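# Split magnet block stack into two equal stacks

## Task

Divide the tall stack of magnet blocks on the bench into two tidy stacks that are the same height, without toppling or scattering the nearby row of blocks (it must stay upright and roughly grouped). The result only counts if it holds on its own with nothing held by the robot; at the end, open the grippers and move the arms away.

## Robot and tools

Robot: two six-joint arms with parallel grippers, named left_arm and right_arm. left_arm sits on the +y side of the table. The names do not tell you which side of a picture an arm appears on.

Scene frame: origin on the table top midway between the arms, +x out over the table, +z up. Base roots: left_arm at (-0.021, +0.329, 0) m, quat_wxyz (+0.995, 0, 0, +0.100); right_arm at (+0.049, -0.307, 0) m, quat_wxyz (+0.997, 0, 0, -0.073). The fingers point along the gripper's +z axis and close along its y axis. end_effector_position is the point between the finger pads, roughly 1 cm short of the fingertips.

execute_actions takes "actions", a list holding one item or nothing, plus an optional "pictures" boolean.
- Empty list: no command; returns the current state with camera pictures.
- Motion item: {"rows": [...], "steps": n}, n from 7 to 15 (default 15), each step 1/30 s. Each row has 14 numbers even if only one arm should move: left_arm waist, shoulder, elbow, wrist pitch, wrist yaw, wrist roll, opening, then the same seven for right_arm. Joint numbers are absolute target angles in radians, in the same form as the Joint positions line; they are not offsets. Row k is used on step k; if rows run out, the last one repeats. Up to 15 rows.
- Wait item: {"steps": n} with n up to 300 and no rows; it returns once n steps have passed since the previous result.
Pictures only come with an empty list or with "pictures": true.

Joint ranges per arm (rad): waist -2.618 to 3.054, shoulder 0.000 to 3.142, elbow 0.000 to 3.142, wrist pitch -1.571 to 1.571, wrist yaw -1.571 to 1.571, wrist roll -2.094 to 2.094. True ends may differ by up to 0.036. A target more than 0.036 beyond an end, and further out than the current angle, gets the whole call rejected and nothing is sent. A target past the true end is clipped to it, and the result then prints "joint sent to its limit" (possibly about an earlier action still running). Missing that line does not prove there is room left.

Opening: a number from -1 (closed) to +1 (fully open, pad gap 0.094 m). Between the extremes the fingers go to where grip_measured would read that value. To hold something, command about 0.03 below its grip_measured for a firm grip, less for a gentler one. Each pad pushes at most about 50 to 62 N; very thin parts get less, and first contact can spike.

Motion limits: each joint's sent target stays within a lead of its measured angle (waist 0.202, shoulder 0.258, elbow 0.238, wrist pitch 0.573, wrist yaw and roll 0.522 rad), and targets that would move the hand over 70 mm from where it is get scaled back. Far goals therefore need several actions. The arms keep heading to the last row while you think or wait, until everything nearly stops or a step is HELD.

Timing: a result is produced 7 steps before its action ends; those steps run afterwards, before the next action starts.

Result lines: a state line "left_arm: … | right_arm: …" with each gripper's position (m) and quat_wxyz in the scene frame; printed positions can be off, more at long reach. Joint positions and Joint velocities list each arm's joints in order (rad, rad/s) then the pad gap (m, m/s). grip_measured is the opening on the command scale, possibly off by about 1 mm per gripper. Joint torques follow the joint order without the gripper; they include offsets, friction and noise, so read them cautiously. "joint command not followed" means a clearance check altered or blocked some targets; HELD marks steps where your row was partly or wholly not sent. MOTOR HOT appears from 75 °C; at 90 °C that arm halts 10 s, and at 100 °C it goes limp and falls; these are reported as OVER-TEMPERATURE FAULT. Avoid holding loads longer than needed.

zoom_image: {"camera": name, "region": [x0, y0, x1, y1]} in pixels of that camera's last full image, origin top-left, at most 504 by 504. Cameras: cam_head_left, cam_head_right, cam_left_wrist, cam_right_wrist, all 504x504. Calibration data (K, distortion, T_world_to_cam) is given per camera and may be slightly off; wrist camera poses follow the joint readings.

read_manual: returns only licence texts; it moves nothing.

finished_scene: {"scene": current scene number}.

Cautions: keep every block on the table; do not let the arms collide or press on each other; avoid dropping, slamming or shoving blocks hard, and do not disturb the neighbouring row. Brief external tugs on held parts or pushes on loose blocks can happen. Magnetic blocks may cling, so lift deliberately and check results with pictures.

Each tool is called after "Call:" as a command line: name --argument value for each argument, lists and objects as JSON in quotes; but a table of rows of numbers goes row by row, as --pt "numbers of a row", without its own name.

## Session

Call:
execute_actions --actions '[]'

Scene clock: 0.00 s of 4600.00 s.
left_arm: end_effector_position=(+0.2646, +0.3593, +0.1458) grip_measured=+1.000 end_effector_quat_wxyz=(+0.146, +0.906, -0.398, +0.010) | right_arm: end_effector_position=(+0.3419, -0.3952, +0.2884) grip_measured=+1.000 end_effector_quat_wxyz=(+0.635, +0.048, +0.744, +0.202)
Joint positions: left_arm=[ 0.053  1.775  1.569 -1.534  0.242 -2.041  0.094] | right_arm=[-0.683  0.908  0.658  0.021 -1.061  0.171  0.094]
Joint velocities: left_arm=[-0.012 -0.012 -0.007  0.022  0.007  0.022  0.   ] | right_arm=[-0.007 -0.007 -0.007 -0.022 -0.037 -0.007  0.   ]
Joint torques (N m, as the arm reports them, + toward a larger angle): no reading
camera_calibration (this result's frames):
cam_left_wrist: T_world_to_cam=[[0.546872, 0.788796, -0.280592, -0.378586], [0.562613, -0.0980518, 0.820885, -0.220902], [0.619999, -0.606784, -0.497409, 0.230638], [0, 0, 0, 1]] pos_world=[0.188325, 0.416915, 0.189828]
cam_right_wrist: T_world_to_cam=[[0.12338, -0.728116, -0.674259, -0.131961], [-0.684326, 0.429629, -0.589167, 0.620247], [0.718663, 0.534104, -0.445261, 0.194762], [0, 0, 0, 1]] pos_world=[0.300764, -0.466582, 0.363173]

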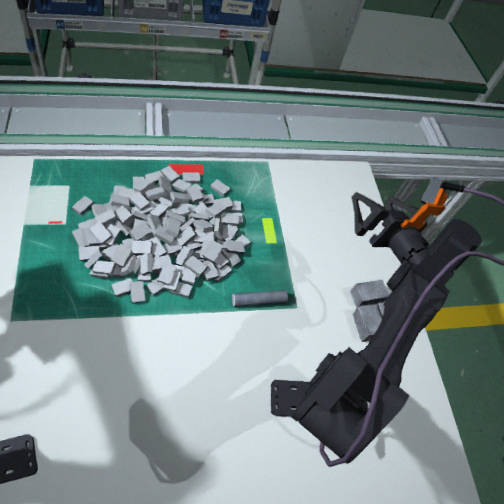

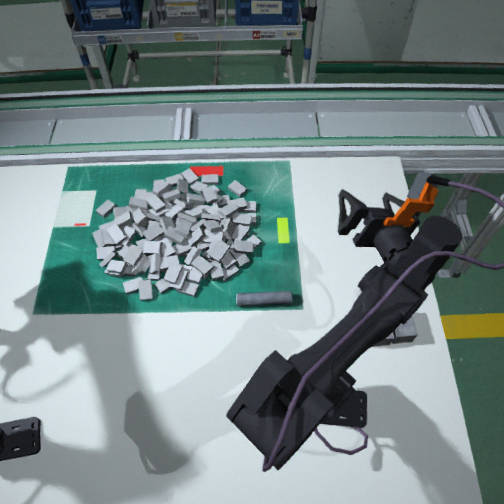

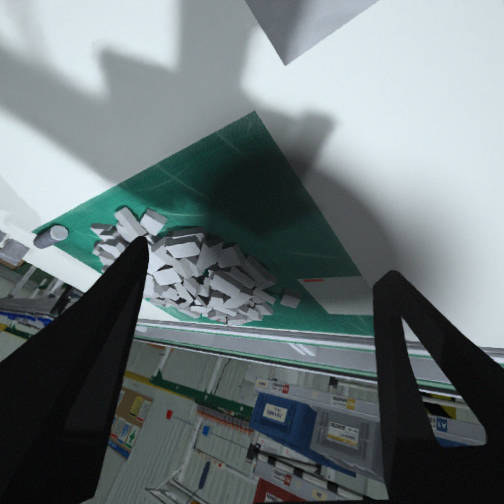

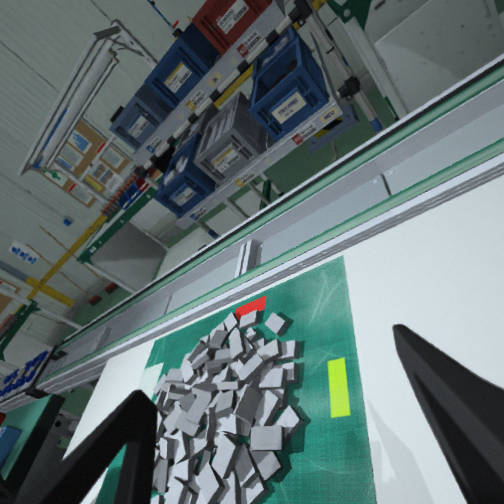

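Call:
execute_actions --actions '[{"rows": [[0.052,1.768,1.56,-1.523,0.232,-2.016,1,-0.683,0.908,0.658,0.021,-1.061,0.171,1],[0.051,1.753,1.543,-1.504,0.215,-1.972,1,-0.683,0.908,0.658,0.021,-1.061,0.171,1],[0.05,1.732,1.516,-1.48,0.193,-1.916,1,-0.683,0.908,0.658,0.021,-1.061,0.171,1],[0.049,1.703,1.481,-1.453,0.168,-1.853,1,-0.683,0.908,0.658,0.021,-1.061,0.171,1],[0.047,1.671,1.441,-1.426,0.143,-1.79,1,-0.683,0.908,0.658,0.021,-1.061,0.171,1],[0.046,1.638,1.401,-1.399,0.118,-1.727,1,-0.683,0.908,0.658,0.021,-1.061,0.171,1],[0.044,1.606,1.362,-1.372,0.094,-1.665,1,-0.683,0.908,0.658,0.021,-1.061,0.171,1],[0.043,1.573,1.322,-1.345,0.069,-1.602,1,-0.683,0.908,0.658,0.021,-1.061,0.171,1],[0.042,1.541,1.282,-1.321,0.047,-1.546,1,-0.683,0.908,0.658,0.021,-1.061,0.171,1],[0.041,1.509,1.243,-1.299,0.027,-1.496,1,-0.683,0.908,0.658,0.021,-1.061,0.171,1],[0.04,1.48,1.207,-1.283,0.012,-1.458,1,-0.683,0.908,0.658,0.021,-1.061,0.171,1],[0.039,1.455,1.177,-1.272,0.002,-1.433,1,-0.683,0.908,0.658,0.021,-1.061,0.171,1],[0.038,1.435,1.152,-1.264,-0.005,-1.414,1,-0.683,0.908,0.658,0.021,-1.061,0.171,1],[0.037,1.422,1.137,-1.264,-0.005,-1.414,1,-0.683,0.908,0.658,0.021,-1.061,0.171,1],[0.037,1.415,1.128,-1.264,-0.005,-1.414,1,-0.683,0.908,0.658,0.021,-1.061,0.171,1]], "steps": 15}]'

Call:
execute_actions --actions '[{"steps": 22}]' --pictures true

Scene clock: 2.93 s of 4600.00 s.
left_arm: end_effector_position=(+0.2445, +0.3686, +0.1310) grip_measured=+1.000 end_effector_quat_wxyz=(+0.096, +0.856, -0.508, +0.018) | right_arm: end_effector_position=(+0.3419, -0.3952, +0.2884) grip_measured=+1.000 end_effector_quat_wxyz=(+0.635, +0.048, +0.744, +0.202)
Joint positions: left_arm=[ 0.053  1.657  1.392 -1.418  0.161 -1.809  0.094] | right_arm=[-0.683  0.908  0.658  0.021 -1.061  0.171  0.094]
Joint velocities: left_arm=[-0.012 -0.969 -1.15   0.593 -0.52   1.399  0.   ] | right_arm=[ 0.017  0.002 -0.007  0.022  0.037  0.007  0.   ]
Joint torques (N m, as the arm reports them, + toward a larger angle): left_arm=[-0.8  -7.98  6.65  0.03  0.01 -0.01] | right_arm=[-0.04 -1.96  7.84  1.22 -0.16  0.03]
Steps of this call (steps 1 to 80: nothing new was sent; steps 81 to 88: the first 8 steps of this action). Readings (joint positions):
81: left_arm=[0.053 1.775 1.569 -1.533 0.242 -2.038] | right_arm=[-0.683 0.908 0.658 0.021 -1.061 0.171]
82: left_arm=[0.053 1.775 1.566 -1.528 0.240 -2.027] | right_arm=[-0.683 0.908 0.658 0.021 -1.061 0.171]
84: left_arm=[0.053 1.759 1.537 -1.498 0.225 -1.979] | right_arm=[-0.683 0.908 0.658 0.021 -1.061 0.171]
88: the state above

Scene clock: 3.67 s of 4600.00 s.
left_arm: end_effector_position=(+0.2077, +0.3847, +0.1182) grip_measured=+1.000 end_effector_quat_wxyz=(-0.002, -0.741, +0.671, -0.007) | right_arm: end_effector_position=(+0.3419, -0.3952, +0.2884) grip_measured=+1.000 end_effector_quat_wxyz=(+0.635, +0.048, +0.744, +0.202)
Joint positions: left_arm=[ 0.047  1.43   1.137 -1.273  0.014 -1.423  0.094] | right_arm=[-0.683  0.908  0.658  0.021 -1.061  0.171  0.094]
Joint velocities: left_arm=[-0.002  0.002 -0.007  0.022 -0.051  0.095  0.   ] | right_arm=[-0.007  0.007  0.017  0.037 -0.007 -0.007  0.   ]
Joint torques (N m, as the arm reports them, + toward a larger angle): left_arm=[-0.82 -5.31  6.01  0.52 -0.17  0.08] | right_arm=[-0.06 -1.96  7.88  1.24 -0.14  0.03]
Kept back: nothing.
Steps of this call (steps 1 to 7: the last 7 steps of your previous action; steps 8 to 22: the robot went on to your last target). Readings (joint positions):
1: left_arm=[0.053 1.622 1.352 -1.399 0.142 -1.759] | right_arm=[-0.683 0.908 0.658 0.021 -1.061 0.171]
2: left_arm=[0.053 1.587 1.313 -1.381 0.122 -1.709] | right_arm=[-0.683 0.908 0.658 0.021 -1.061 0.171]
4: left_arm=[0.053 1.518 1.241 -1.348 0.086 -1.617] | right_arm=[-0.683 0.908 0.658 0.021 -1.061 0.171]
8: left_arm=[0.048 1.436 1.149 -1.316 0.041 -1.500] | right_arm=[-0.683 0.908 0.658 0.021 -1.061 0.171]
22: the state above
camera_calibration (this result's frames):
cam_left_wrist: T_world_to_cam=[[0.945645, 0.325177, 0.00396939, -0.313424], [0.181868, -0.538929, 0.822483, 0.0848109], [0.269592, -0.777055, -0.568775, 0.414346], [0, 0, 0, 1]] pos_world=[0.169259, 0.469595, 0.167158]
cam_right_wrist: T_world_to_cam=[[0.12338, -0.728116, -0.674259, -0.131961], [-0.684326, 0.429629, -0.589167, 0.620247], [0.718663, 0.534104, -0.445261, 0.194762], [0, 0, 0, 1]] pos_world=[0.300764, -0.466582, 0.363173]

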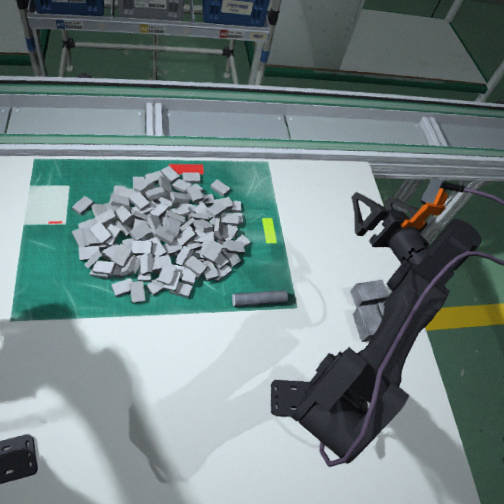

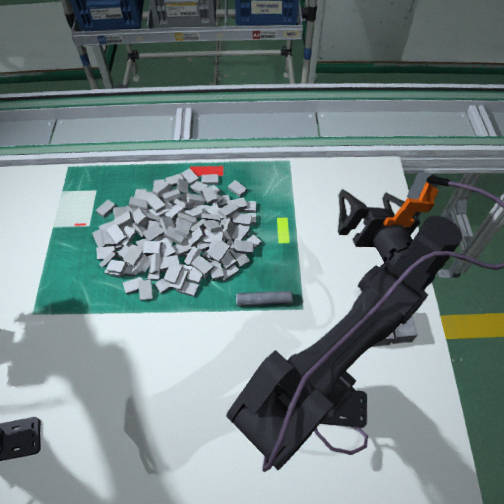

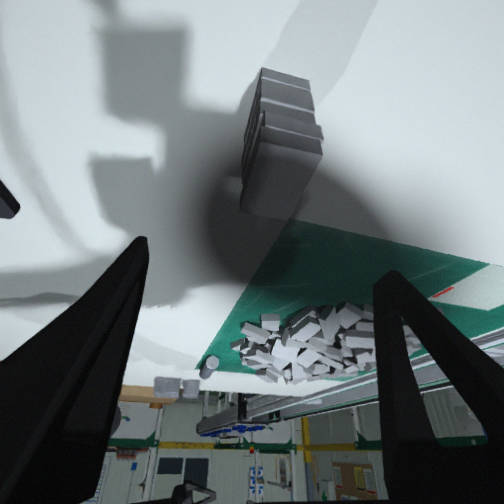

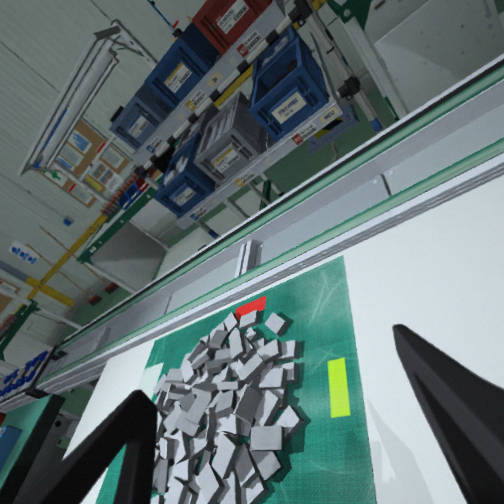

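Call:
zoom_image --camera "cam_left_wrist" --region '[225, 55, 345, 175]'

Call:
zoom_image --camera "cam_left_wrist" --region '[220, 120, 340, 240]'

Region (225, 55, 345, 175) of cam_left_wrist's 504x504 image, scaled by 4.200, with more detail than that image has.

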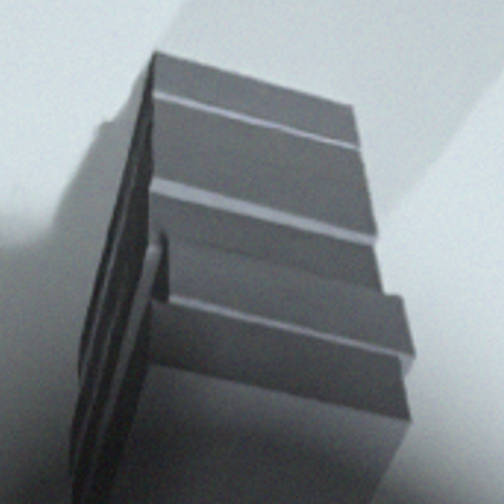

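Region (220, 120, 340, 240) of cam_left_wrist's 504x504 image, scaled by 4.200, with more detail than that image has.

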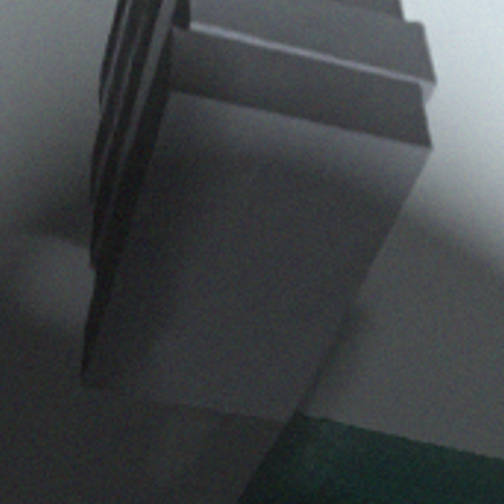

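Call:
execute_actions --actions '[{"rows": [[0.037,1.425,1.123,-1.252,-0.01,-1.412,1,-0.683,0.908,0.658,0.021,-1.061,0.171,1],[0.037,1.434,1.114,-1.232,-0.015,-1.41,1,-0.683,0.908,0.658,0.021,-1.061,0.171,1],[0.037,1.439,1.101,-1.205,-0.018,-1.408,1,-0.683,0.908,0.658,0.021,-1.061,0.171,1],[0.037,1.444,1.083,-1.176,-0.018,-1.408,1,-0.683,0.908,0.658,0.021,-1.061,0.171,1],[0.037,1.451,1.062,-1.147,-0.018,-1.408,0.95,-0.683,0.908,0.658,0.021,-1.061,0.171,1],[0.037,1.457,1.042,-1.118,-0.018,-1.408,0.88,-0.683,0.908,0.658,0.021,-1.061,0.171,1],[0.037,1.464,1.021,-1.088,-0.018,-1.408,0.8,-0.683,0.908,0.658,0.021,-1.061,0.171,1],[0.037,1.47,1.001,-1.059,-0.018,-1.408,0.72,-0.683,0.908,0.658,0.021,-1.061,0.171,1],[0.037,1.477,0.98,-1.033,-0.018,-1.408,0.64,-0.683,0.908,0.658,0.021,-1.061,0.171,1],[0.037,1.483,0.96,-1.009,-0.018,-1.408,0.56,-0.683,0.908,0.658,0.021,-1.061,0.171,1],[0.037,1.489,0.941,-0.992,-0.018,-1.408,0.48,-0.683,0.908,0.658,0.021,-1.061,0.171,1],[0.037,1.494,0.926,-0.98,-0.018,-1.408,0.4,-0.683,0.908,0.658,0.021,-1.061,0.171,1],[0.037,1.498,0.913,-0.971,-0.018,-1.408,0.32,-0.683,0.908,0.658,0.021,-1.061,0.171,1],[0.037,1.501,0.905,-0.971,-0.018,-1.408,0.24,-0.683,0.908,0.658,0.021,-1.061,0.171,1],[0.037,1.502,0.901,-0.971,-0.018,-1.408,0.15,-0.683,0.908,0.658,0.021,-1.061,0.171,1]], "steps": 15}]'

Call:
execute_actions --actions '[{"steps": 24}]' --pictures true

Scene clock: 7.10 s of 4600.00 s.
left_arm: end_effector_position=(+0.2113, +0.3878, +0.0933) grip_measured=+0.758 end_effector_quat_wxyz=(+0.006, -0.739, +0.674, -0.005) | right_arm: end_effector_position=(+0.3419, -0.3952, +0.2884) grip_measured=+1.000 end_effector_quat_wxyz=(+0.635, +0.048, +0.744, +0.202)
Joint positions: left_arm=[ 0.047  1.445  1.05  -1.159  0.002 -1.415  0.083] | right_arm=[-0.683  0.908  0.658  0.021 -1.061  0.171  0.094]
Joint velocities: left_arm=[ 0.007  0.222 -0.623  0.681 -0.081  0.022 -0.071] | right_arm=[ 0.002  0.012 -0.007  0.022 -0.051  0.022  0.   ]
Joint torques (N m, as the arm reports them, + toward a larger angle): left_arm=[-0.74 -3.43  5.69  0.45 -0.17  0.06] | right_arm=[-0.05 -1.9   7.89  1.24 -0.14  0.02]
Steps of this call (steps 1 to 30: the robot went on to your last target; steps 31 to 90: nothing new was sent; then 0.17 s passed at rest; steps 91 to 98: the first 8 steps of this action). Readings (joint positions):
91: left_arm=[0.047 1.430 1.137 -1.271 0.012 -1.420] | right_arm=[-0.683 0.908 0.658 0.021 -1.061 0.171]
92: left_arm=[0.047 1.430 1.135 -1.266 0.010 -1.419] | right_arm=[-0.683 0.908 0.658 0.021 -1.061 0.171]
94: left_arm=[0.047 1.430 1.121 -1.241 0.006 -1.417] | right_arm=[-0.683 0.908 0.658 0.021 -1.061 0.171]
98: the state above

Scene clock: 7.90 s of 4600.00 s.
left_arm: end_effector_position=(+0.2079, +0.3873, +0.0454) grip_measured=+0.153 end_effector_quat_wxyz=(-0.003, -0.738, +0.675, +0.002) | right_arm: end_effector_position=(+0.3419, -0.3952, +0.2884) grip_measured=+1.000 end_effector_quat_wxyz=(+0.635, +0.048, +0.744, +0.202)
Joint positions: left_arm=[ 0.047  1.503  0.905 -0.98   0.    -1.413  0.054] | right_arm=[-0.683  0.908  0.658  0.021 -1.061  0.171  0.094]
Joint velocities: left_arm=[-0.017 -0.007 -0.002 -0.022 -0.022  0.007  0.   ] | right_arm=[-0.007 -0.017 -0.002  0.051  0.022  0.007  0.   ]
Joint torques (N m, as the arm reports them, + toward a larger angle): left_arm=[-0.75 -4.66  6.13  0.5  -0.2   0.06] | right_arm=[-0.08 -1.92  7.88  1.22 -0.14  0.03]
Kept back: nothing.
Steps of this call (steps 1 to 7: the last 7 steps of your previous action; steps 8 to 24: the robot went on to your last target). Readings (joint positions):
1: left_arm=[0.047 1.453 1.028 -1.136 0.001 -1.415] | right_arm=[-0.683 0.908 0.658 0.021 -1.061 0.171]
2: left_arm=[0.047 1.462 1.006 -1.112 0.001 -1.415] | right_arm=[-0.683 0.908 0.658 0.021 -1.061 0.171]
4: left_arm=[0.047 1.480 0.964 -1.068 0.001 -1.414] | right_arm=[-0.683 0.908 0.658 0.021 -1.061 0.171]
8: left_arm=[0.047 1.501 0.911 -1.019 0.001 -1.414] | right_arm=[-0.683 0.908 0.658 0.021 -1.061 0.171]
24: the state above
camera_calibration (this result's frames):
cam_left_wrist: T_world_to_cam=[[0.948817, 0.315777, -0.00552335, -0.310729], [0.187629, -0.54953, 0.814133, 0.149335], [0.254049, -0.7735, -0.580652, 0.377275], [0, 0, 0, 1]] pos_world=[0.17096, 0.472007, 0.0957713]
cam_right_wrist: T_world_to_cam=[[0.12338, -0.728116, -0.674259, -0.131961], [-0.684326, 0.429629, -0.589167, 0.620247], [0.718663, 0.534104, -0.445261, 0.194762], [0, 0, 0, 1]] pos_world=[0.300764, -0.466582, 0.363173]

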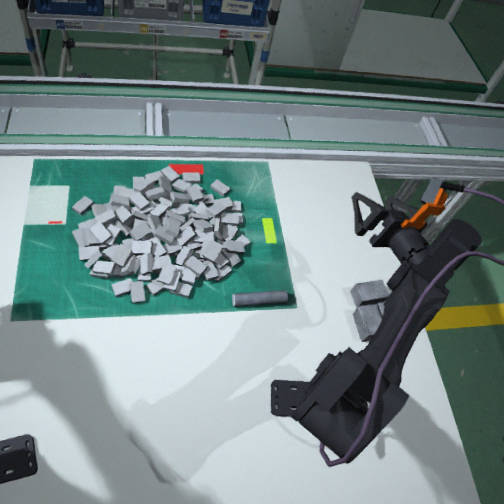

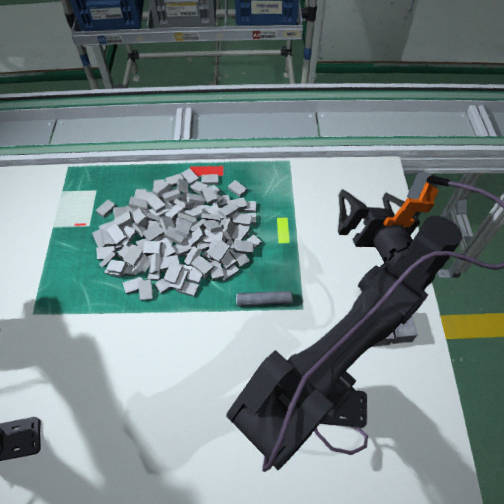

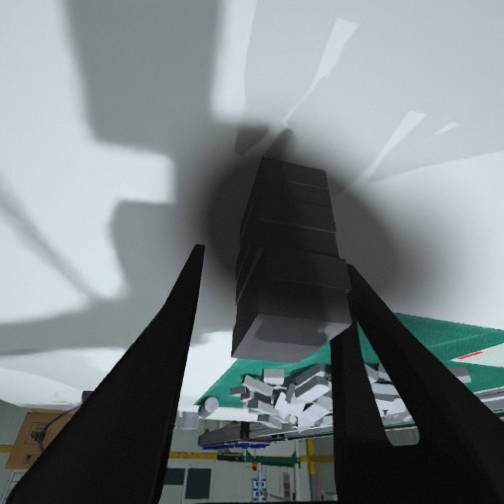

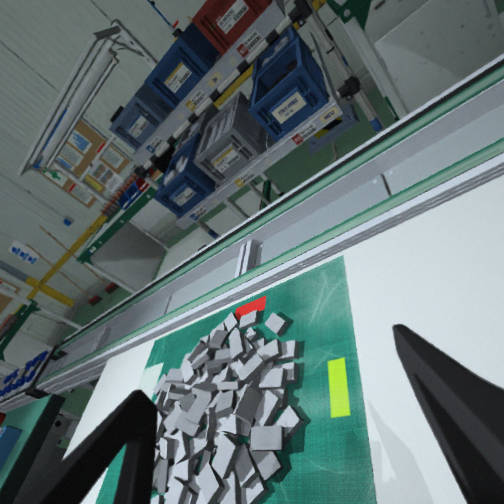

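Call:
zoom_image --camera "cam_left_wrist" --region '[200, 140, 380, 350]'

Call:
zoom_image --camera "cam_left_wrist" --region '[220, 270, 370, 375]'

Region (200, 140, 380, 350) of cam_left_wrist's 504x504 image, scaled by 2.400, with more detail than that image has; it fills the left 432 columns of this view, and the rest is white.

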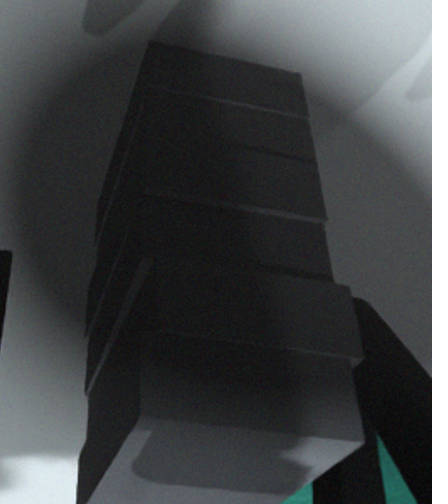

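Region (220, 270, 370, 375) of cam_left_wrist's 504x504 image, scaled by 3.360, with more detail than that image has; it fills the top 353 rows of this view, and the rest is white.

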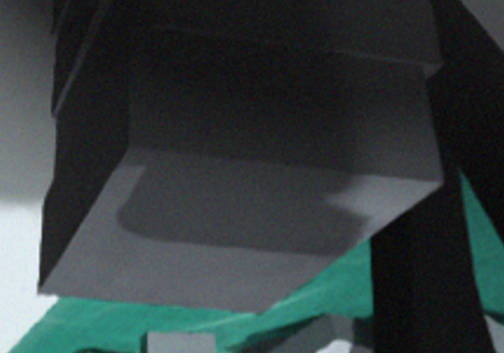

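Call:
execute_actions --actions '[{"rows": [[0.037,1.502,0.901,-0.964,-0.018,-1.408,0.05,-0.683,0.908,0.658,0.021,-1.061,0.171,1],[0.037,1.502,0.901,-0.957,-0.018,-1.408,-0.05,-0.683,0.908,0.658,0.021,-1.061,0.171,1],[0.037,1.502,0.901,-0.955,-0.018,-1.408,-0.14,-0.683,0.908,0.658,0.021,-1.061,0.171,1],[0.037,1.502,0.901,-0.956,-0.018,-1.408,-0.21,-0.683,0.908,0.658,0.021,-1.061,0.171,1],[0.037,1.502,0.901,-0.957,-0.018,-1.408,-0.26,-0.683,0.908,0.658,0.021,-1.061,0.171,1],[0.037,1.502,0.901,-0.958,-0.018,-1.408,-0.30,-0.683,0.908,0.658,0.021,-1.061,0.171,1],[0.037,1.502,0.901,-0.958,-0.018,-1.408,-0.33,-0.683,0.908,0.658,0.021,-1.061,0.171,1],[0.037,1.502,0.901,-0.958,-0.018,-1.408,-0.355,-0.683,0.908,0.658,0.021,-1.061,0.171,1],[0.037,1.502,0.901,-0.958,-0.018,-1.408,-0.38,-0.683,0.908,0.658,0.021,-1.061,0.171,1],[0.037,1.502,0.901,-0.958,-0.018,-1.408,-0.40,-0.683,0.908,0.658,0.021,-1.061,0.171,1],[0.037,1.502,0.901,-0.958,-0.018,-1.408,-0.42,-0.683,0.908,0.658,0.021,-1.061,0.171,1],[0.037,1.5,0.905,-0.96,-0.018,-1.408,-0.44,-0.683,0.908,0.658,0.021,-1.061,0.171,1],[0.037,1.498,0.91,-0.964,-0.018,-1.408,-0.46,-0.683,0.908,0.658,0.021,-1.061,0.171,1],[0.037,1.495,0.918,-0.97,-0.018,-1.408,-0.48,-0.683,0.908,0.658,0.021,-1.061,0.171,1],[0.037,1.492,0.926,-0.976,-0.018,-1.408,-0.495,-0.683,0.908,0.658,0.021,-1.061,0.171,1]], "steps": 15}]'

Call:
execute_actions --actions '[{"rows": [[0.037,1.489,0.934,-0.983,-0.018,-1.408,-0.495,-0.683,0.908,0.658,0.021,-1.061,0.171,1],[0.037,1.487,0.941,-0.991,-0.018,-1.408,-0.495,-0.683,0.908,0.658,0.021,-1.061,0.171,1],[0.037,1.485,0.947,-1.0,-0.018,-1.408,-0.495,-0.683,0.908,0.658,0.021,-1.061,0.171,1],[0.037,1.482,0.953,-1.009,-0.018,-1.408,-0.495,-0.683,0.908,0.658,0.021,-1.061,0.171,1],[0.037,1.48,0.959,-1.018,-0.018,-1.408,-0.495,-0.683,0.908,0.658,0.021,-1.061,0.171,1],[0.037,1.477,0.965,-1.027,-0.018,-1.408,-0.495,-0.683,0.908,0.658,0.021,-1.061,0.171,1],[0.037,1.475,0.971,-1.036,-0.018,-1.408,-0.495,-0.683,0.908,0.658,0.021,-1.061,0.171,1],[0.037,1.472,0.977,-1.044,-0.018,-1.408,-0.495,-0.683,0.908,0.658,0.021,-1.061,0.171,1],[0.037,1.47,0.983,-1.051,-0.018,-1.408,-0.495,-0.683,0.908,0.658,0.021,-1.061,0.171,1],[0.037,1.468,0.989,-1.057,-0.018,-1.408,-0.495,-0.683,0.908,0.658,0.021,-1.061,0.171,1]], "steps": 10}]'

Call:
execute_actions --actions '[{"steps": 16}]' --pictures true

Scene clock: 11.40 s of 4600.00 s.
left_arm: end_effector_position=(+0.2108, +0.3880, +0.0454) grip_measured=-0.341 end_effector_quat_wxyz=(+0.002, -0.738, +0.675, -0.002) | right_arm: end_effector_position=(+0.3419, -0.3952, +0.2884) grip_measured=+1.000 end_effector_quat_wxyz=(+0.635, +0.048, +0.744, +0.202)
Joint positions: left_arm=[ 0.047  1.503  0.905 -0.968  0.    -1.413  0.031] | right_arm=[-0.683  0.908  0.658  0.021 -1.061  0.171  0.094]
Joint velocities: left_arm=[-0.007 -0.002  0.002  0.022  0.081 -0.037 -0.023] | right_arm=[ 0.002  0.002 -0.002 -0.066 -0.007  0.022  0.   ]
Joint torques (N m, as the arm reports them, + toward a larger angle): left_arm=[-0.87 -4.6   6.05  0.53 -0.19  0.08] | right_arm=[-0.02 -1.93  7.9   1.22 -0.16  0.03]
Steps of this call (steps 1 to 15: the robot went on to your last target; steps 16 to 90: nothing new was sent; then 0.23 s passed at rest; steps 91 to 98: the first 8 steps of this action). Readings (joint positions):
91: left_arm=[0.047 1.503 0.905 -0.978 0.000 -1.413] | right_arm=[-0.683 0.908 0.658 0.021 -1.061 0.171]
92: left_arm=[0.047 1.503 0.905 -0.977 0.000 -1.413] | right_arm=[-0.683 0.908 0.658 0.021 -1.061 0.171]
94: left_arm=[0.047 1.503 0.905 -0.972 0.000 -1.413] | right_arm=[-0.683 0.908 0.658 0.021 -1.061 0.171]
98: the state above

Scene clock: 11.73 s of 4600.00 s.
left_arm: end_effector_position=(+0.2111, +0.3882, +0.0457) grip_measured=-0.437 end_effector_quat_wxyz=(+0.003, -0.738, +0.675, -0.002) | right_arm: end_effector_position=(+0.3419, -0.3952, +0.2884) grip_measured=+1.000 end_effector_quat_wxyz=(+0.635, +0.048, +0.744, +0.202)
Joint positions: left_arm=[ 0.047  1.503  0.907 -0.969 -0.    -1.413  0.026] | right_arm=[-0.683  0.908  0.658  0.021 -1.061  0.171  0.094]
Joint velocities: left_arm=[ 0.002 -0.012  0.051 -0.037 -0.051  0.037 -0.   ] | right_arm=[-0.002  0.002  0.007  0.007 -0.007  0.051  0.   ]
Joint torques (N m, as the arm reports them, + toward a larger angle): left_arm=[-0.82 -5.85  9.97  0.24 -0.19  0.06] | right_arm=[-0.01 -1.97  7.89  1.23 -0.15  0.02]
Steps of this call (steps 1 to 7: the last 7 steps of your previous action; steps 8 to 10: the first 3 steps of this action). Readings (joint positions):
8: left_arm=[0.047 1.503 0.905 -0.967 -0.000 -1.413] | right_arm=[-0.683 0.908 0.658 0.021 -1.061 0.171]
9: left_arm=[0.047 1.503 0.905 -0.967 -0.000 -1.413] | right_arm=[-0.683 0.908 0.658 0.021 -1.061 0.171]
10: the state above

Scene clock: 12.27 s of 4600.00 s.
left_arm: end_effector_position=(+0.2122, +0.3886, +0.0590) grip_measured=-0.437 end_effector_quat_wxyz=(+0.000, -0.738, +0.675, +0.000) | right_arm: end_effector_position=(+0.3419, -0.3952, +0.2884) grip_measured=+1.000 end_effector_quat_wxyz=(+0.635, +0.048, +0.744, +0.202)
Joint positions: left_arm=[ 0.047  1.496  0.956 -1.031 -0.001 -1.413  0.026] | right_arm=[-0.683  0.908  0.658  0.021 -1.061  0.171  0.094]
Joint velocities: left_arm=[-0.017 -0.002 -0.012 -0.095  0.022 -0.095  0.001] | right_arm=[-0.017 -0.017  0.007 -0.051 -0.095  0.022  0.   ]
Joint torques (N m, as the arm reports them, + toward a larger angle): left_arm=[-0.83 -6.72  9.56  0.22 -0.19  0.07] | right_arm=[-0.02 -1.96  7.89  1.24 -0.14  0.03]
Kept back: nothing.
Steps of this call (steps 1 to 7: the last 7 steps of your previous action; steps 8 to 16: the robot went on to your last target). Readings (joint positions):
1: left_arm=[0.047 1.503 0.909 -0.972 -0.000 -1.413] | right_arm=[-0.683 0.908 0.658 0.021 -1.061 0.171]
2: left_arm=[0.047 1.503 0.913 -0.978 -0.000 -1.413] | right_arm=[-0.683 0.908 0.658 0.021 -1.061 0.171]
4: left_arm=[0.047 1.503 0.924 -0.991 -0.000 -1.413] | right_arm=[-0.683 0.908 0.658 0.021 -1.061 0.171]
8: left_arm=[0.047 1.502 0.949 -1.014 -0.001 -1.413] | right_arm=[-0.683 0.908 0.658 0.021 -1.061 0.171]
16: the state above
camera_calibration (this result's frames):
cam_left_wrist: T_world_to_cam=[[0.948832, 0.315779, 0.00102873, -0.315538], [0.182736, -0.551724, 0.813761, 0.140068], [0.257537, -0.771935, -0.581198, 0.383774], [0, 0, 0, 1]] pos_world=[0.174961, 0.473167, 0.109392]
cam_right_wrist: T_world_to_cam=[[0.12338, -0.728116, -0.674259, -0.131961], [-0.684326, 0.429629, -0.589167, 0.620247], [0.718663, 0.534104, -0.445261, 0.194762], [0, 0, 0, 1]] pos_world=[0.300764, -0.466582, 0.363173]

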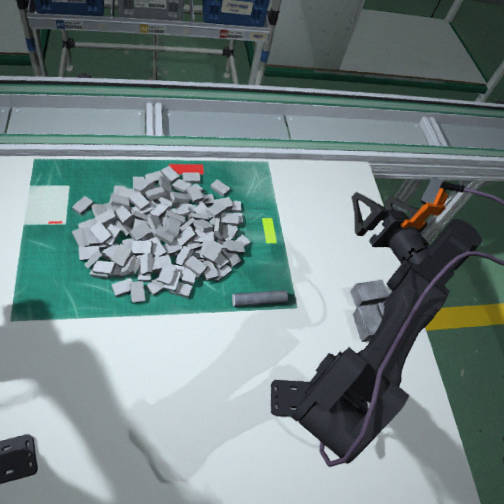

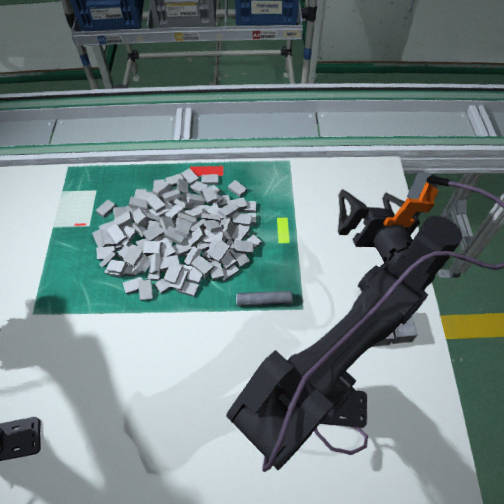

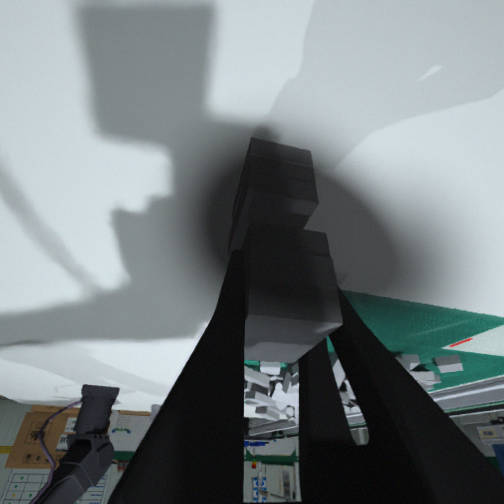

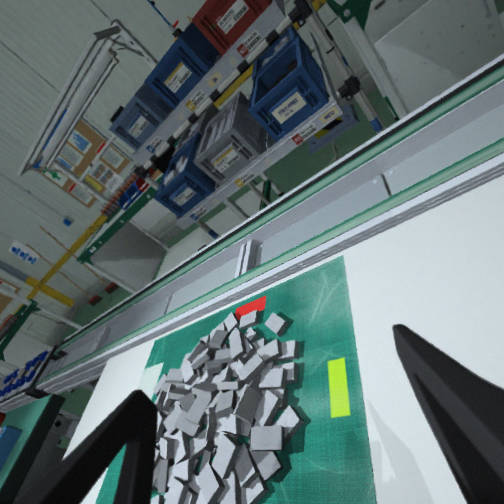

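Call:
zoom_image --camera "cam_left_wrist" --region '[200, 125, 380, 335]'

Region (200, 125, 380, 335) of cam_left_wrist's 504x504 image, scaled by 2.400, with more detail than that image has; it fills the left 432 columns of this view, and the rest is white.

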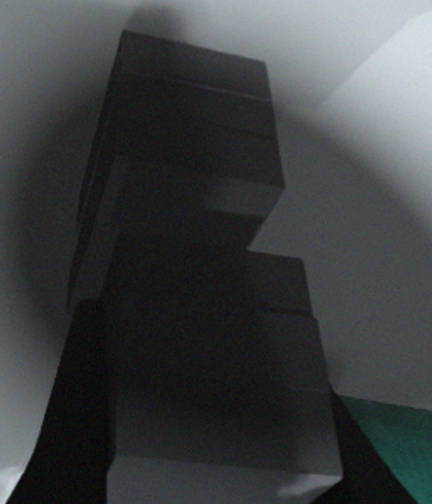

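Call:
execute_actions --actions '[{"rows": [[0.028,1.468,0.989,-1.057,-0.005,-1.425,-0.485,-0.683,0.908,0.658,0.021,-1.061,0.171,1],[0.012,1.468,0.989,-1.057,0.006,-1.45,-0.485,-0.683,0.908,0.658,0.021,-1.061,0.171,1],[-0.01,1.468,0.989,-1.057,0.012,-1.48,-0.485,-0.683,0.908,0.658,0.021,-1.061,0.171,1],[-0.038,1.47,0.986,-1.055,0.012,-1.513,-0.485,-0.683,0.908,0.658,0.021,-1.061,0.171,1],[-0.07,1.474,0.98,-1.05,0.012,-1.546,-0.485,-0.683,0.908,0.658,0.021,-1.061,0.171,1],[-0.103,1.48,0.973,-1.04,0.012,-1.579,-0.485,-0.683,0.908,0.658,0.021,-1.061,0.171,1],[-0.136,1.486,0.966,-1.028,0.012,-1.612,-0.485,-0.683,0.908,0.658,0.021,-1.061,0.171,1],[-0.169,1.491,0.958,-1.014,0.012,-1.645,-0.485,-0.683,0.908,0.658,0.021,-1.061,0.171,1],[-0.202,1.495,0.95,-0.998,0.011,-1.678,-0.485,-0.683,0.908,0.658,0.021,-1.061,0.171,1],[-0.235,1.498,0.94,-0.98,0.01,-1.71,-0.485,-0.683,0.908,0.658,0.021,-1.061,0.171,1],[-0.268,1.5,0.928,-0.962,0.009,-1.74,-0.485,-0.683,0.908,0.658,0.021,-1.061,0.171,1],[-0.30,1.502,0.915,-0.944,0.008,-1.768,-0.485,-0.683,0.908,0.658,0.021,-1.061,0.171,1],[-0.33,1.504,0.902,-0.926,0.008,-1.792,-0.485,-0.683,0.908,0.658,0.021,-1.061,0.171,1],[-0.357,1.506,0.889,-0.908,0.008,-1.812,-0.485,-0.683,0.908,0.658,0.021,-1.061,0.171,1],[-0.38,1.508,0.876,-0.891,0.008,-1.827,-0.485,-0.683,0.908,0.658,0.021,-1.061,0.171,1]], "steps": 15}]'

Call:
execute_actions --actions '[{"rows": [[-0.398,1.511,0.863,-0.875,0.008,-1.837,-0.485,-0.683,0.908,0.658,0.021,-1.061,0.171,1],[-0.411,1.513,0.851,-0.861,0.008,-1.842,-0.485,-0.683,0.908,0.658,0.021,-1.061,0.171,1],[-0.419,1.516,0.84,-0.849,0.008,-1.844,-0.485,-0.683,0.908,0.658,0.021,-1.061,0.171,1],[-0.423,1.518,0.83,-0.839,0.008,-1.844,-0.485,-0.683,0.908,0.658,0.021,-1.061,0.171,1],[-0.423,1.52,0.822,-0.831,0.008,-1.844,-0.485,-0.683,0.908,0.658,0.021,-1.061,0.171,1],[-0.423,1.522,0.815,-0.824,0.008,-1.844,-0.485,-0.683,0.908,0.658,0.021,-1.061,0.171,1],[-0.423,1.524,0.81,-0.818,0.008,-1.844,-0.485,-0.683,0.908,0.658,0.021,-1.061,0.171,1],[-0.423,1.526,0.806,-0.814,0.008,-1.844,-0.485,-0.683,0.908,0.658,0.021,-1.061,0.171,1],[-0.423,1.528,0.802,-0.811,0.008,-1.844,-0.485,-0.683,0.908,0.658,0.021,-1.061,0.171,1],[-0.423,1.53,0.799,-0.809,0.008,-1.844,-0.485,-0.683,0.908,0.658,0.021,-1.061,0.171,1],[-0.423,1.532,0.796,-0.808,0.008,-1.844,-0.485,-0.683,0.908,0.658,0.021,-1.061,0.171,1],[-0.423,1.534,0.793,-0.808,0.008,-1.844,-0.485,-0.683,0.908,0.658,0.021,-1.061,0.171,1],[-0.423,1.536,0.79,-0.808,0.008,-1.844,-0.485,-0.683,0.908,0.658,0.021,-1.061,0.171,1],[-0.423,1.538,0.787,-0.808,0.008,-1.844,-0.485,-0.683,0.908,0.658,0.021,-1.061,0.171,1],[-0.423,1.539,0.785,-0.808,0.008,-1.844,-0.485,-0.683,0.908,0.658,0.021,-1.061,0.171,1]], "steps": 15}]'

Call:
execute_actions --actions '[{"steps": 13}]' --pictures true

Scene clock: 16.17 s of 4600.00 s.
left_arm: end_effector_position=(+0.2184, +0.3520, +0.0590) grip_measured=-0.437 end_effector_quat_wxyz=(-0.002, -0.727, +0.686, -0.001) | right_arm: end_effector_position=(+0.3419, -0.3952, +0.2884) grip_measured=+1.000 end_effector_quat_wxyz=(+0.635, +0.048, +0.744, +0.202)
Joint positions: left_arm=[-0.103  1.496  0.956 -1.032  0.005 -1.532  0.026] | right_arm=[-0.683  0.908  0.658  0.021 -1.061  0.171  0.094]
Joint velocities: left_arm=[-1.004 -0.007  0.002  0.037  0.007 -0.667 -0.001] | right_arm=[-0.012 -0.007 -0.012 -0.007  0.007  0.022  0.   ]
Joint torques (N m, as the arm reports them, + toward a larger angle): left_arm=[-0.47 -5.02  6.81  0.48  0.06 -0.05] | right_arm=[-0.07 -1.92  7.89  1.23 -0.15  0.02]
Steps of this call (steps 1 to 15: the robot went on to your last target; steps 16 to 90: nothing new was sent; then 0.63 s passed at rest; steps 91 to 98: the first 8 steps of this action). Readings (joint positions):
91: left_arm=[0.046 1.496 0.956 -1.035 -0.001 -1.414] | right_arm=[-0.683 0.908 0.658 0.021 -1.061 0.171]
92: left_arm=[0.042 1.496 0.956 -1.035 -0.001 -1.419] | right_arm=[-0.683 0.908 0.658 0.021 -1.061 0.171]
94: left_arm=[0.016 1.496 0.956 -1.035 0.000 -1.444] | right_arm=[-0.683 0.908 0.658 0.021 -1.061 0.171]
98: the state above

Scene clock: 16.67 s of 4600.00 s.
left_arm: end_effector_position=(+0.2060, +0.2756, +0.0194) grip_measured=-0.437 end_effector_quat_wxyz=(-0.008, -0.717, +0.697, -0.006) | right_arm: end_effector_position=(+0.3419, -0.3952, +0.2884) grip_measured=+1.000 end_effector_quat_wxyz=(+0.635, +0.048, +0.744, +0.202)
Joint positions: left_arm=[-0.418  1.525  0.814 -0.857  0.02  -1.818  0.026] | right_arm=[-0.683  0.908  0.658  0.021 -1.061  0.171  0.094]
Joint velocities: left_arm=[-0.002  0.051 -0.178  0.256 -0.007 -0.139 -0.003] | right_arm=[ 0.012 -0.002 -0.002 -0.022 -0.007 -0.066  0.   ]
Joint torques (N m, as the arm reports them, + toward a larger angle): left_arm=[-0.44 -4.8   6.29  0.56 -0.11 -0.05] | right_arm=[-0.05 -1.95  7.87  1.23 -0.15  0.03]
Steps of this call (steps 1 to 7: the last 7 steps of your previous action; steps 8 to 15: the first 8 steps of this action). Readings (joint positions):
8: left_arm=[-0.359 1.503 0.893 -0.929 0.014 -1.743] | right_arm=[-0.683 0.908 0.658 0.021 -1.061 0.171]
9: left_arm=[-0.381 1.507 0.879 -0.915 0.016 -1.762] | right_arm=[-0.683 0.908 0.658 0.021 -1.061 0.171]
11: left_arm=[-0.409 1.514 0.851 -0.891 0.019 -1.789] | right_arm=[-0.683 0.908 0.658 0.021 -1.061 0.171]
15: the state above

Scene clock: 17.10 s of 4600.00 s.
left_arm: end_effector_position=(+0.2069, +0.2754, +0.0123) grip_measured=-0.437 end_effector_quat_wxyz=(-0.006, -0.724, +0.690, -0.009) | right_arm: end_effector_position=(+0.3419, -0.3952, +0.2884) grip_measured=+1.000 end_effector_quat_wxyz=(+0.635, +0.048, +0.744, +0.202)
Joint positions: left_arm=[-0.418  1.537  0.793 -0.817  0.02  -1.837  0.026] | right_arm=[-0.683  0.908  0.658  0.021 -1.061  0.171  0.094]
Joint velocities: left_arm=[-0.002 -0.007 -0.012 -0.022  0.037  0.022 -0.   ] | right_arm=[-0.022 -0.007  0.007  0.007 -0.022 -0.022  0.   ]
Joint torques (N m, as the arm reports them, + toward a larger angle): left_arm=[-0.36 -4.48  5.46  0.56 -0.1  -0.06] | right_arm=[-0.05 -1.99  7.88  1.23 -0.14  0.01]
Kept back: nothing.
Steps of this call (steps 1 to 7: the last 7 steps of your previous action; steps 8 to 13: the robot went on to your last target). Readings (joint positions):
1: left_arm=[-0.418 1.527 0.809 -0.850 0.020 -1.822] | right_arm=[-0.683 0.908 0.658 0.021 -1.061 0.171]
2: left_arm=[-0.418 1.529 0.805 -0.844 0.020 -1.825] | right_arm=[-0.683 0.908 0.658 0.021 -1.061 0.171]
4: left_arm=[-0.418 1.531 0.800 -0.833 0.020 -1.830] | right_arm=[-0.683 0.908 0.658 0.021 -1.061 0.171]
8: left_arm=[-0.418 1.537 0.793 -0.818 0.020 -1.835] | right_arm=[-0.683 0.908 0.658 0.021 -1.061 0.171]
13: the state above
camera_calibration (this result's frames):
cam_left_wrist: T_world_to_cam=[[0.961162, 0.275984, 0.000317366, -0.266272], [0.154945, -0.540572, 0.826906, 0.119105], [0.228384, -0.794742, -0.56234, 0.28276], [0, 0, 0, 1]] pos_world=[0.172898, 0.362593, 0.0606029]
cam_right_wrist: T_world_to_cam=[[0.12338, -0.728116, -0.674259, -0.131961], [-0.684326, 0.429629, -0.589167, 0.620247], [0.718663, 0.534104, -0.445261, 0.194762], [0, 0, 0, 1]] pos_world=[0.300764, -0.466582, 0.363173]

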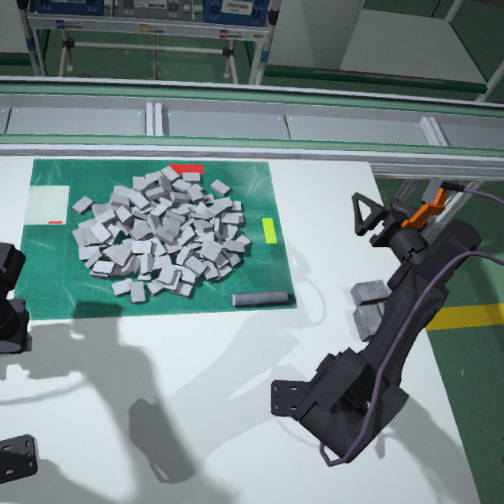

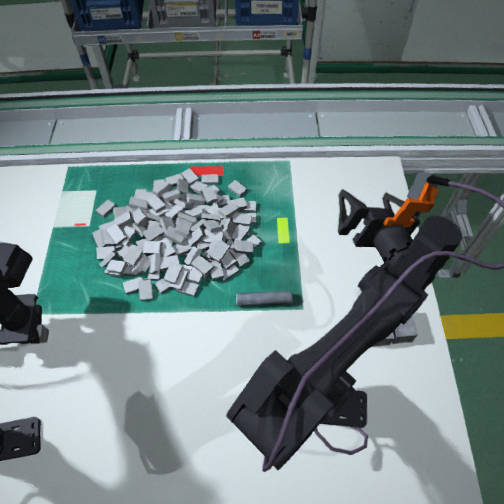

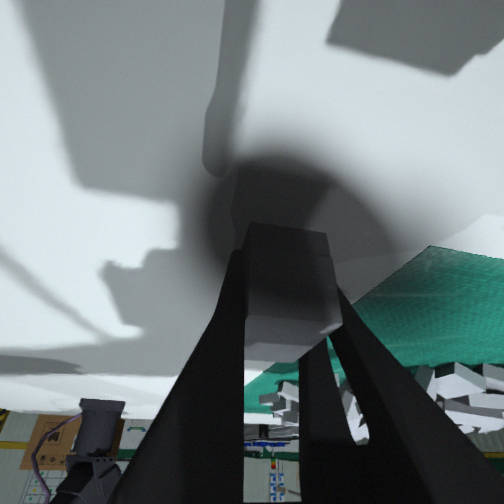

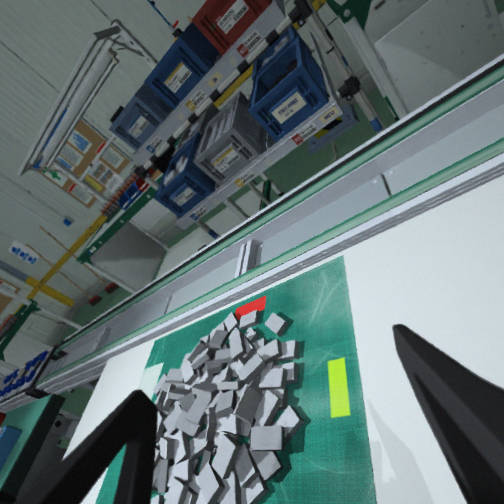

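Call:
execute_actions --actions '[]'

Scene clock: 17.83 s of 4600.00 s.
left_arm: end_effector_position=(+0.2069, +0.2754, +0.0123) grip_measured=-0.437 end_effector_quat_wxyz=(-0.006, -0.724, +0.689, -0.009) | right_arm: end_effector_position=(+0.3419, -0.3952, +0.2884) grip_measured=+1.000 end_effector_quat_wxyz=(+0.635, +0.048, +0.744, +0.202)
Joint positions: left_arm=[-0.418  1.537  0.793 -0.817  0.02  -1.838  0.026] | right_arm=[-0.683  0.908  0.658  0.021 -1.061  0.171  0.094]
Joint velocities: left_arm=[-0.002 -0.002  0.012  0.037 -0.066  0.007  0.   ] | right_arm=[-0.012 -0.002 -0.002  0.007  0.022 -0.022  0.   ]
Joint torques (N m, as the arm reports them, + toward a larger angle): left_arm=[-0.4  -4.44  5.42  0.55 -0.11 -0.05] | right_arm=[-0.04 -1.96  7.92  1.23 -0.15  0.01]
Kept back: nothing.
Steps of this call (steps 1 to 22: the robot went on to your last target). Readings (joint positions):
1: left_arm=[-0.418 1.537 0.793 -0.817 0.020 -1.837] | right_arm=[-0.683 0.908 0.658 0.021 -1.061 0.171]
2: left_arm=[-0.418 1.537 0.793 -0.817 0.020 -1.837] | right_arm=[-0.683 0.908 0.658 0.021 -1.061 0.171]
4: left_arm=[-0.418 1.537 0.793 -0.817 0.020 -1.838] | right_arm=[-0.683 0.908 0.658 0.021 -1.061 0.171]
8: left_arm=[-0.418 1.537 0.793 -0.817 0.020 -1.838] | right_arm=[-0.683 0.908 0.658 0.021 -1.061 0.171]
22: the state above
camera_calibration (this result's frames):
cam_left_wrist: T_world_to_cam=[[0.960846, 0.277084, 0.000292231, -0.266509], [0.155583, -0.540389, 0.826906, 0.118923], [0.22928, -0.794484, -0.56234, 0.282503], [0, 0, 0, 1]] pos_world=[0.172799, 0.362554, 0.0606032]
cam_right_wrist: T_world_to_cam=[[0.12338, -0.728116, -0.674259, -0.131961], [-0.684326, 0.429629, -0.589167, 0.620247], [0.718663, 0.534104, -0.445261, 0.194762], [0, 0, 0, 1]] pos_world=[0.300764, -0.466582, 0.363173]

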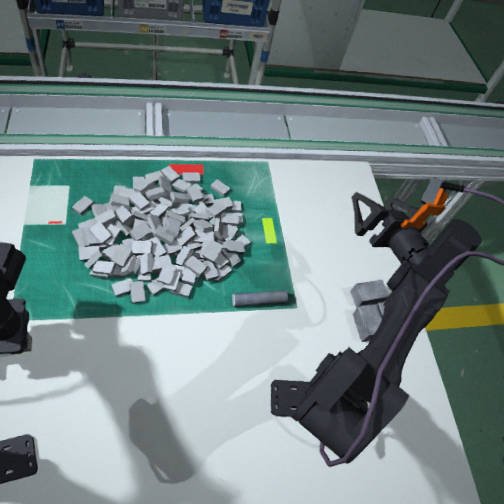

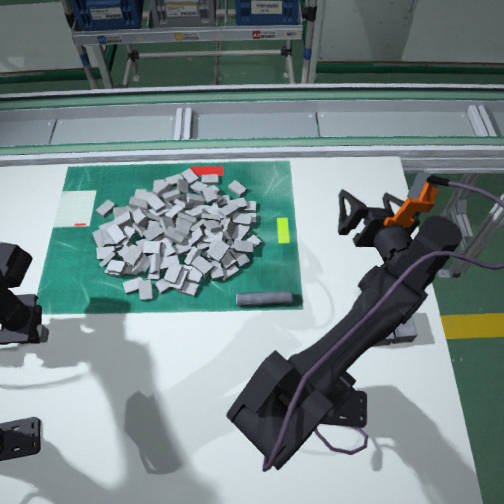

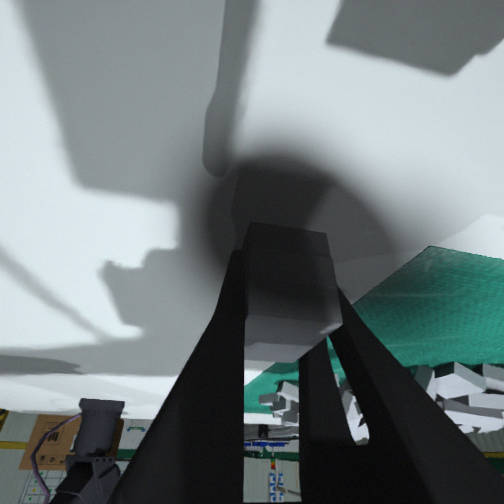

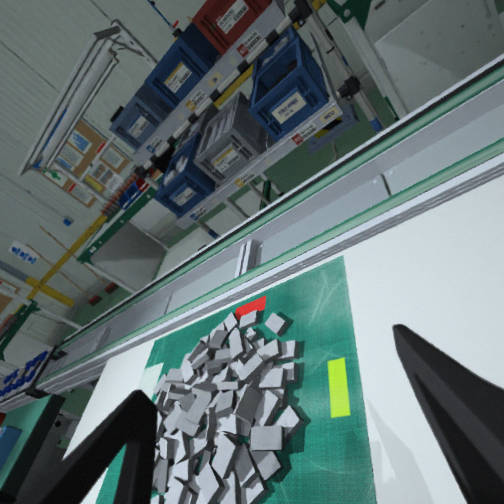

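Call:
execute_actions --actions '[{"rows": [ [-0.421,1.538,0.790,-0.812,0.012,-1.842,-0.47,-0.683,0.908,0.658,0.021,-1.061,0.171,1], [-0.420,1.537,0.792,-0.814,0.015,-1.840,-0.455,-0.683,0.908,0.658,0.021,-1.061,0.171,1], [-0.419,1.537,0.793,-0.816,0.018,-1.839,-0.445,-0.683,0.908,0.658,0.021,-1.061,0.171,1], [-0.419,1.537,0.793,-0.817,0.020,-1.838,-0.435,-0.683,0.908,0.658,0.021,-1.061,0.171,1], [-0.419,1.537,0.793,-0.817,0.020,-1.838,-0.42,-0.683,0.908,0.658,0.021,-1.061,0.171,1], [-0.419,1.537,0.793,-0.817,0.020,-1.838,-0.39,-0.683,0.908,0.658,0.021,-1.061,0.171,1], [-0.419,1.537,0.793,-0.817,0.020,-1.838,-0.33,-0.683,0.908,0.658,0.021,-1.061,0.171,1], [-0.419,1.537,0.793,-0.817,0.020,-1.838,-0.24,-0.683,0.908,0.658,0.021,-1.061,0.171,1], [-0.419,1.537,0.793,-0.817,0.020,-1.838,-0.12,-0.683,0.908,0.658,0.021,-1.061,0.171,1], [-0.419,1.537,0.794,-0.820,0.020,-1.838,0.0,-0.683,0.908,0.658,0.021,-1.061,0.171,1], [-0.419,1.536,0.796,-0.828,0.020,-1.838,0.12,-0.683,0.908,0.658,0.021,-1.061,0.171,1], [-0.419,1.533,0.800,-0.840,0.020,-1.838,0.22,-0.683,0.908,0.658,0.021,-1.061,0.171,1], [-0.419,1.528,0.806,-0.858,0.020,-1.838,0.3,-0.683,0.908,0.658,0.021,-1.061,0.171,1], [-0.419,1.520,0.814,-0.880,0.020,-1.838,0.3,-0.683,0.908,0.658,0.021,-1.061,0.171,1], [-0.419,1.510,0.824,-0.905,0.020,-1.838,0.3,-0.683,0.908,0.658,0.021,-1.061,0.171,1] ], "steps": 15}]'

Scene clock: 18.93 s of 4600.00 s.
left_arm: end_effector_position=(+0.2068, +0.2752, +0.0123) grip_measured=-0.279 end_effector_quat_wxyz=(-0.006, -0.724, +0.689, -0.010) | right_arm: end_effector_position=(+0.3419, -0.3952, +0.2884) grip_measured=+1.000 end_effector_quat_wxyz=(+0.635, +0.048, +0.744, +0.202)
Joint positions: left_arm=[-0.418  1.537  0.793 -0.817  0.021 -1.838  0.034] | right_arm=[-0.683  0.908  0.658  0.021 -1.061  0.171  0.094]
Joint velocities: left_arm=[ 0.017 -0.002 -0.002  0.037  0.037 -0.037  0.073] | right_arm=[ 0.027 -0.002  0.002 -0.037 -0.037 -0.066  0.   ]
Joint torques (N m, as the arm reports them, + toward a larger angle): left_arm=[-0.04 -4.54  6.16  0.46  0.01  0.01] | right_arm=[-0.02 -1.91  7.87  1.23 -0.15  0.02]
Steps of this call (steps 1 to 15: the robot went on to your last target; steps 16 to 25: nothing new was sent; steps 26 to 33: the first 8 steps of this action). Readings (joint positions):
26: left_arm=[-0.418 1.537 0.793 -0.817 0.020 -1.838] | right_arm=[-0.683 0.908 0.658 0.021 -1.061 0.171]
27: left_arm=[-0.418 1.537 0.793 -0.817 0.020 -1.838] | right_arm=[-0.683 0.908 0.658 0.021 -1.061 0.171]
29: left_arm=[-0.418 1.537 0.793 -0.817 0.020 -1.838] | right_arm=[-0.683 0.908 0.658 0.021 -1.061 0.171]
33: the state above


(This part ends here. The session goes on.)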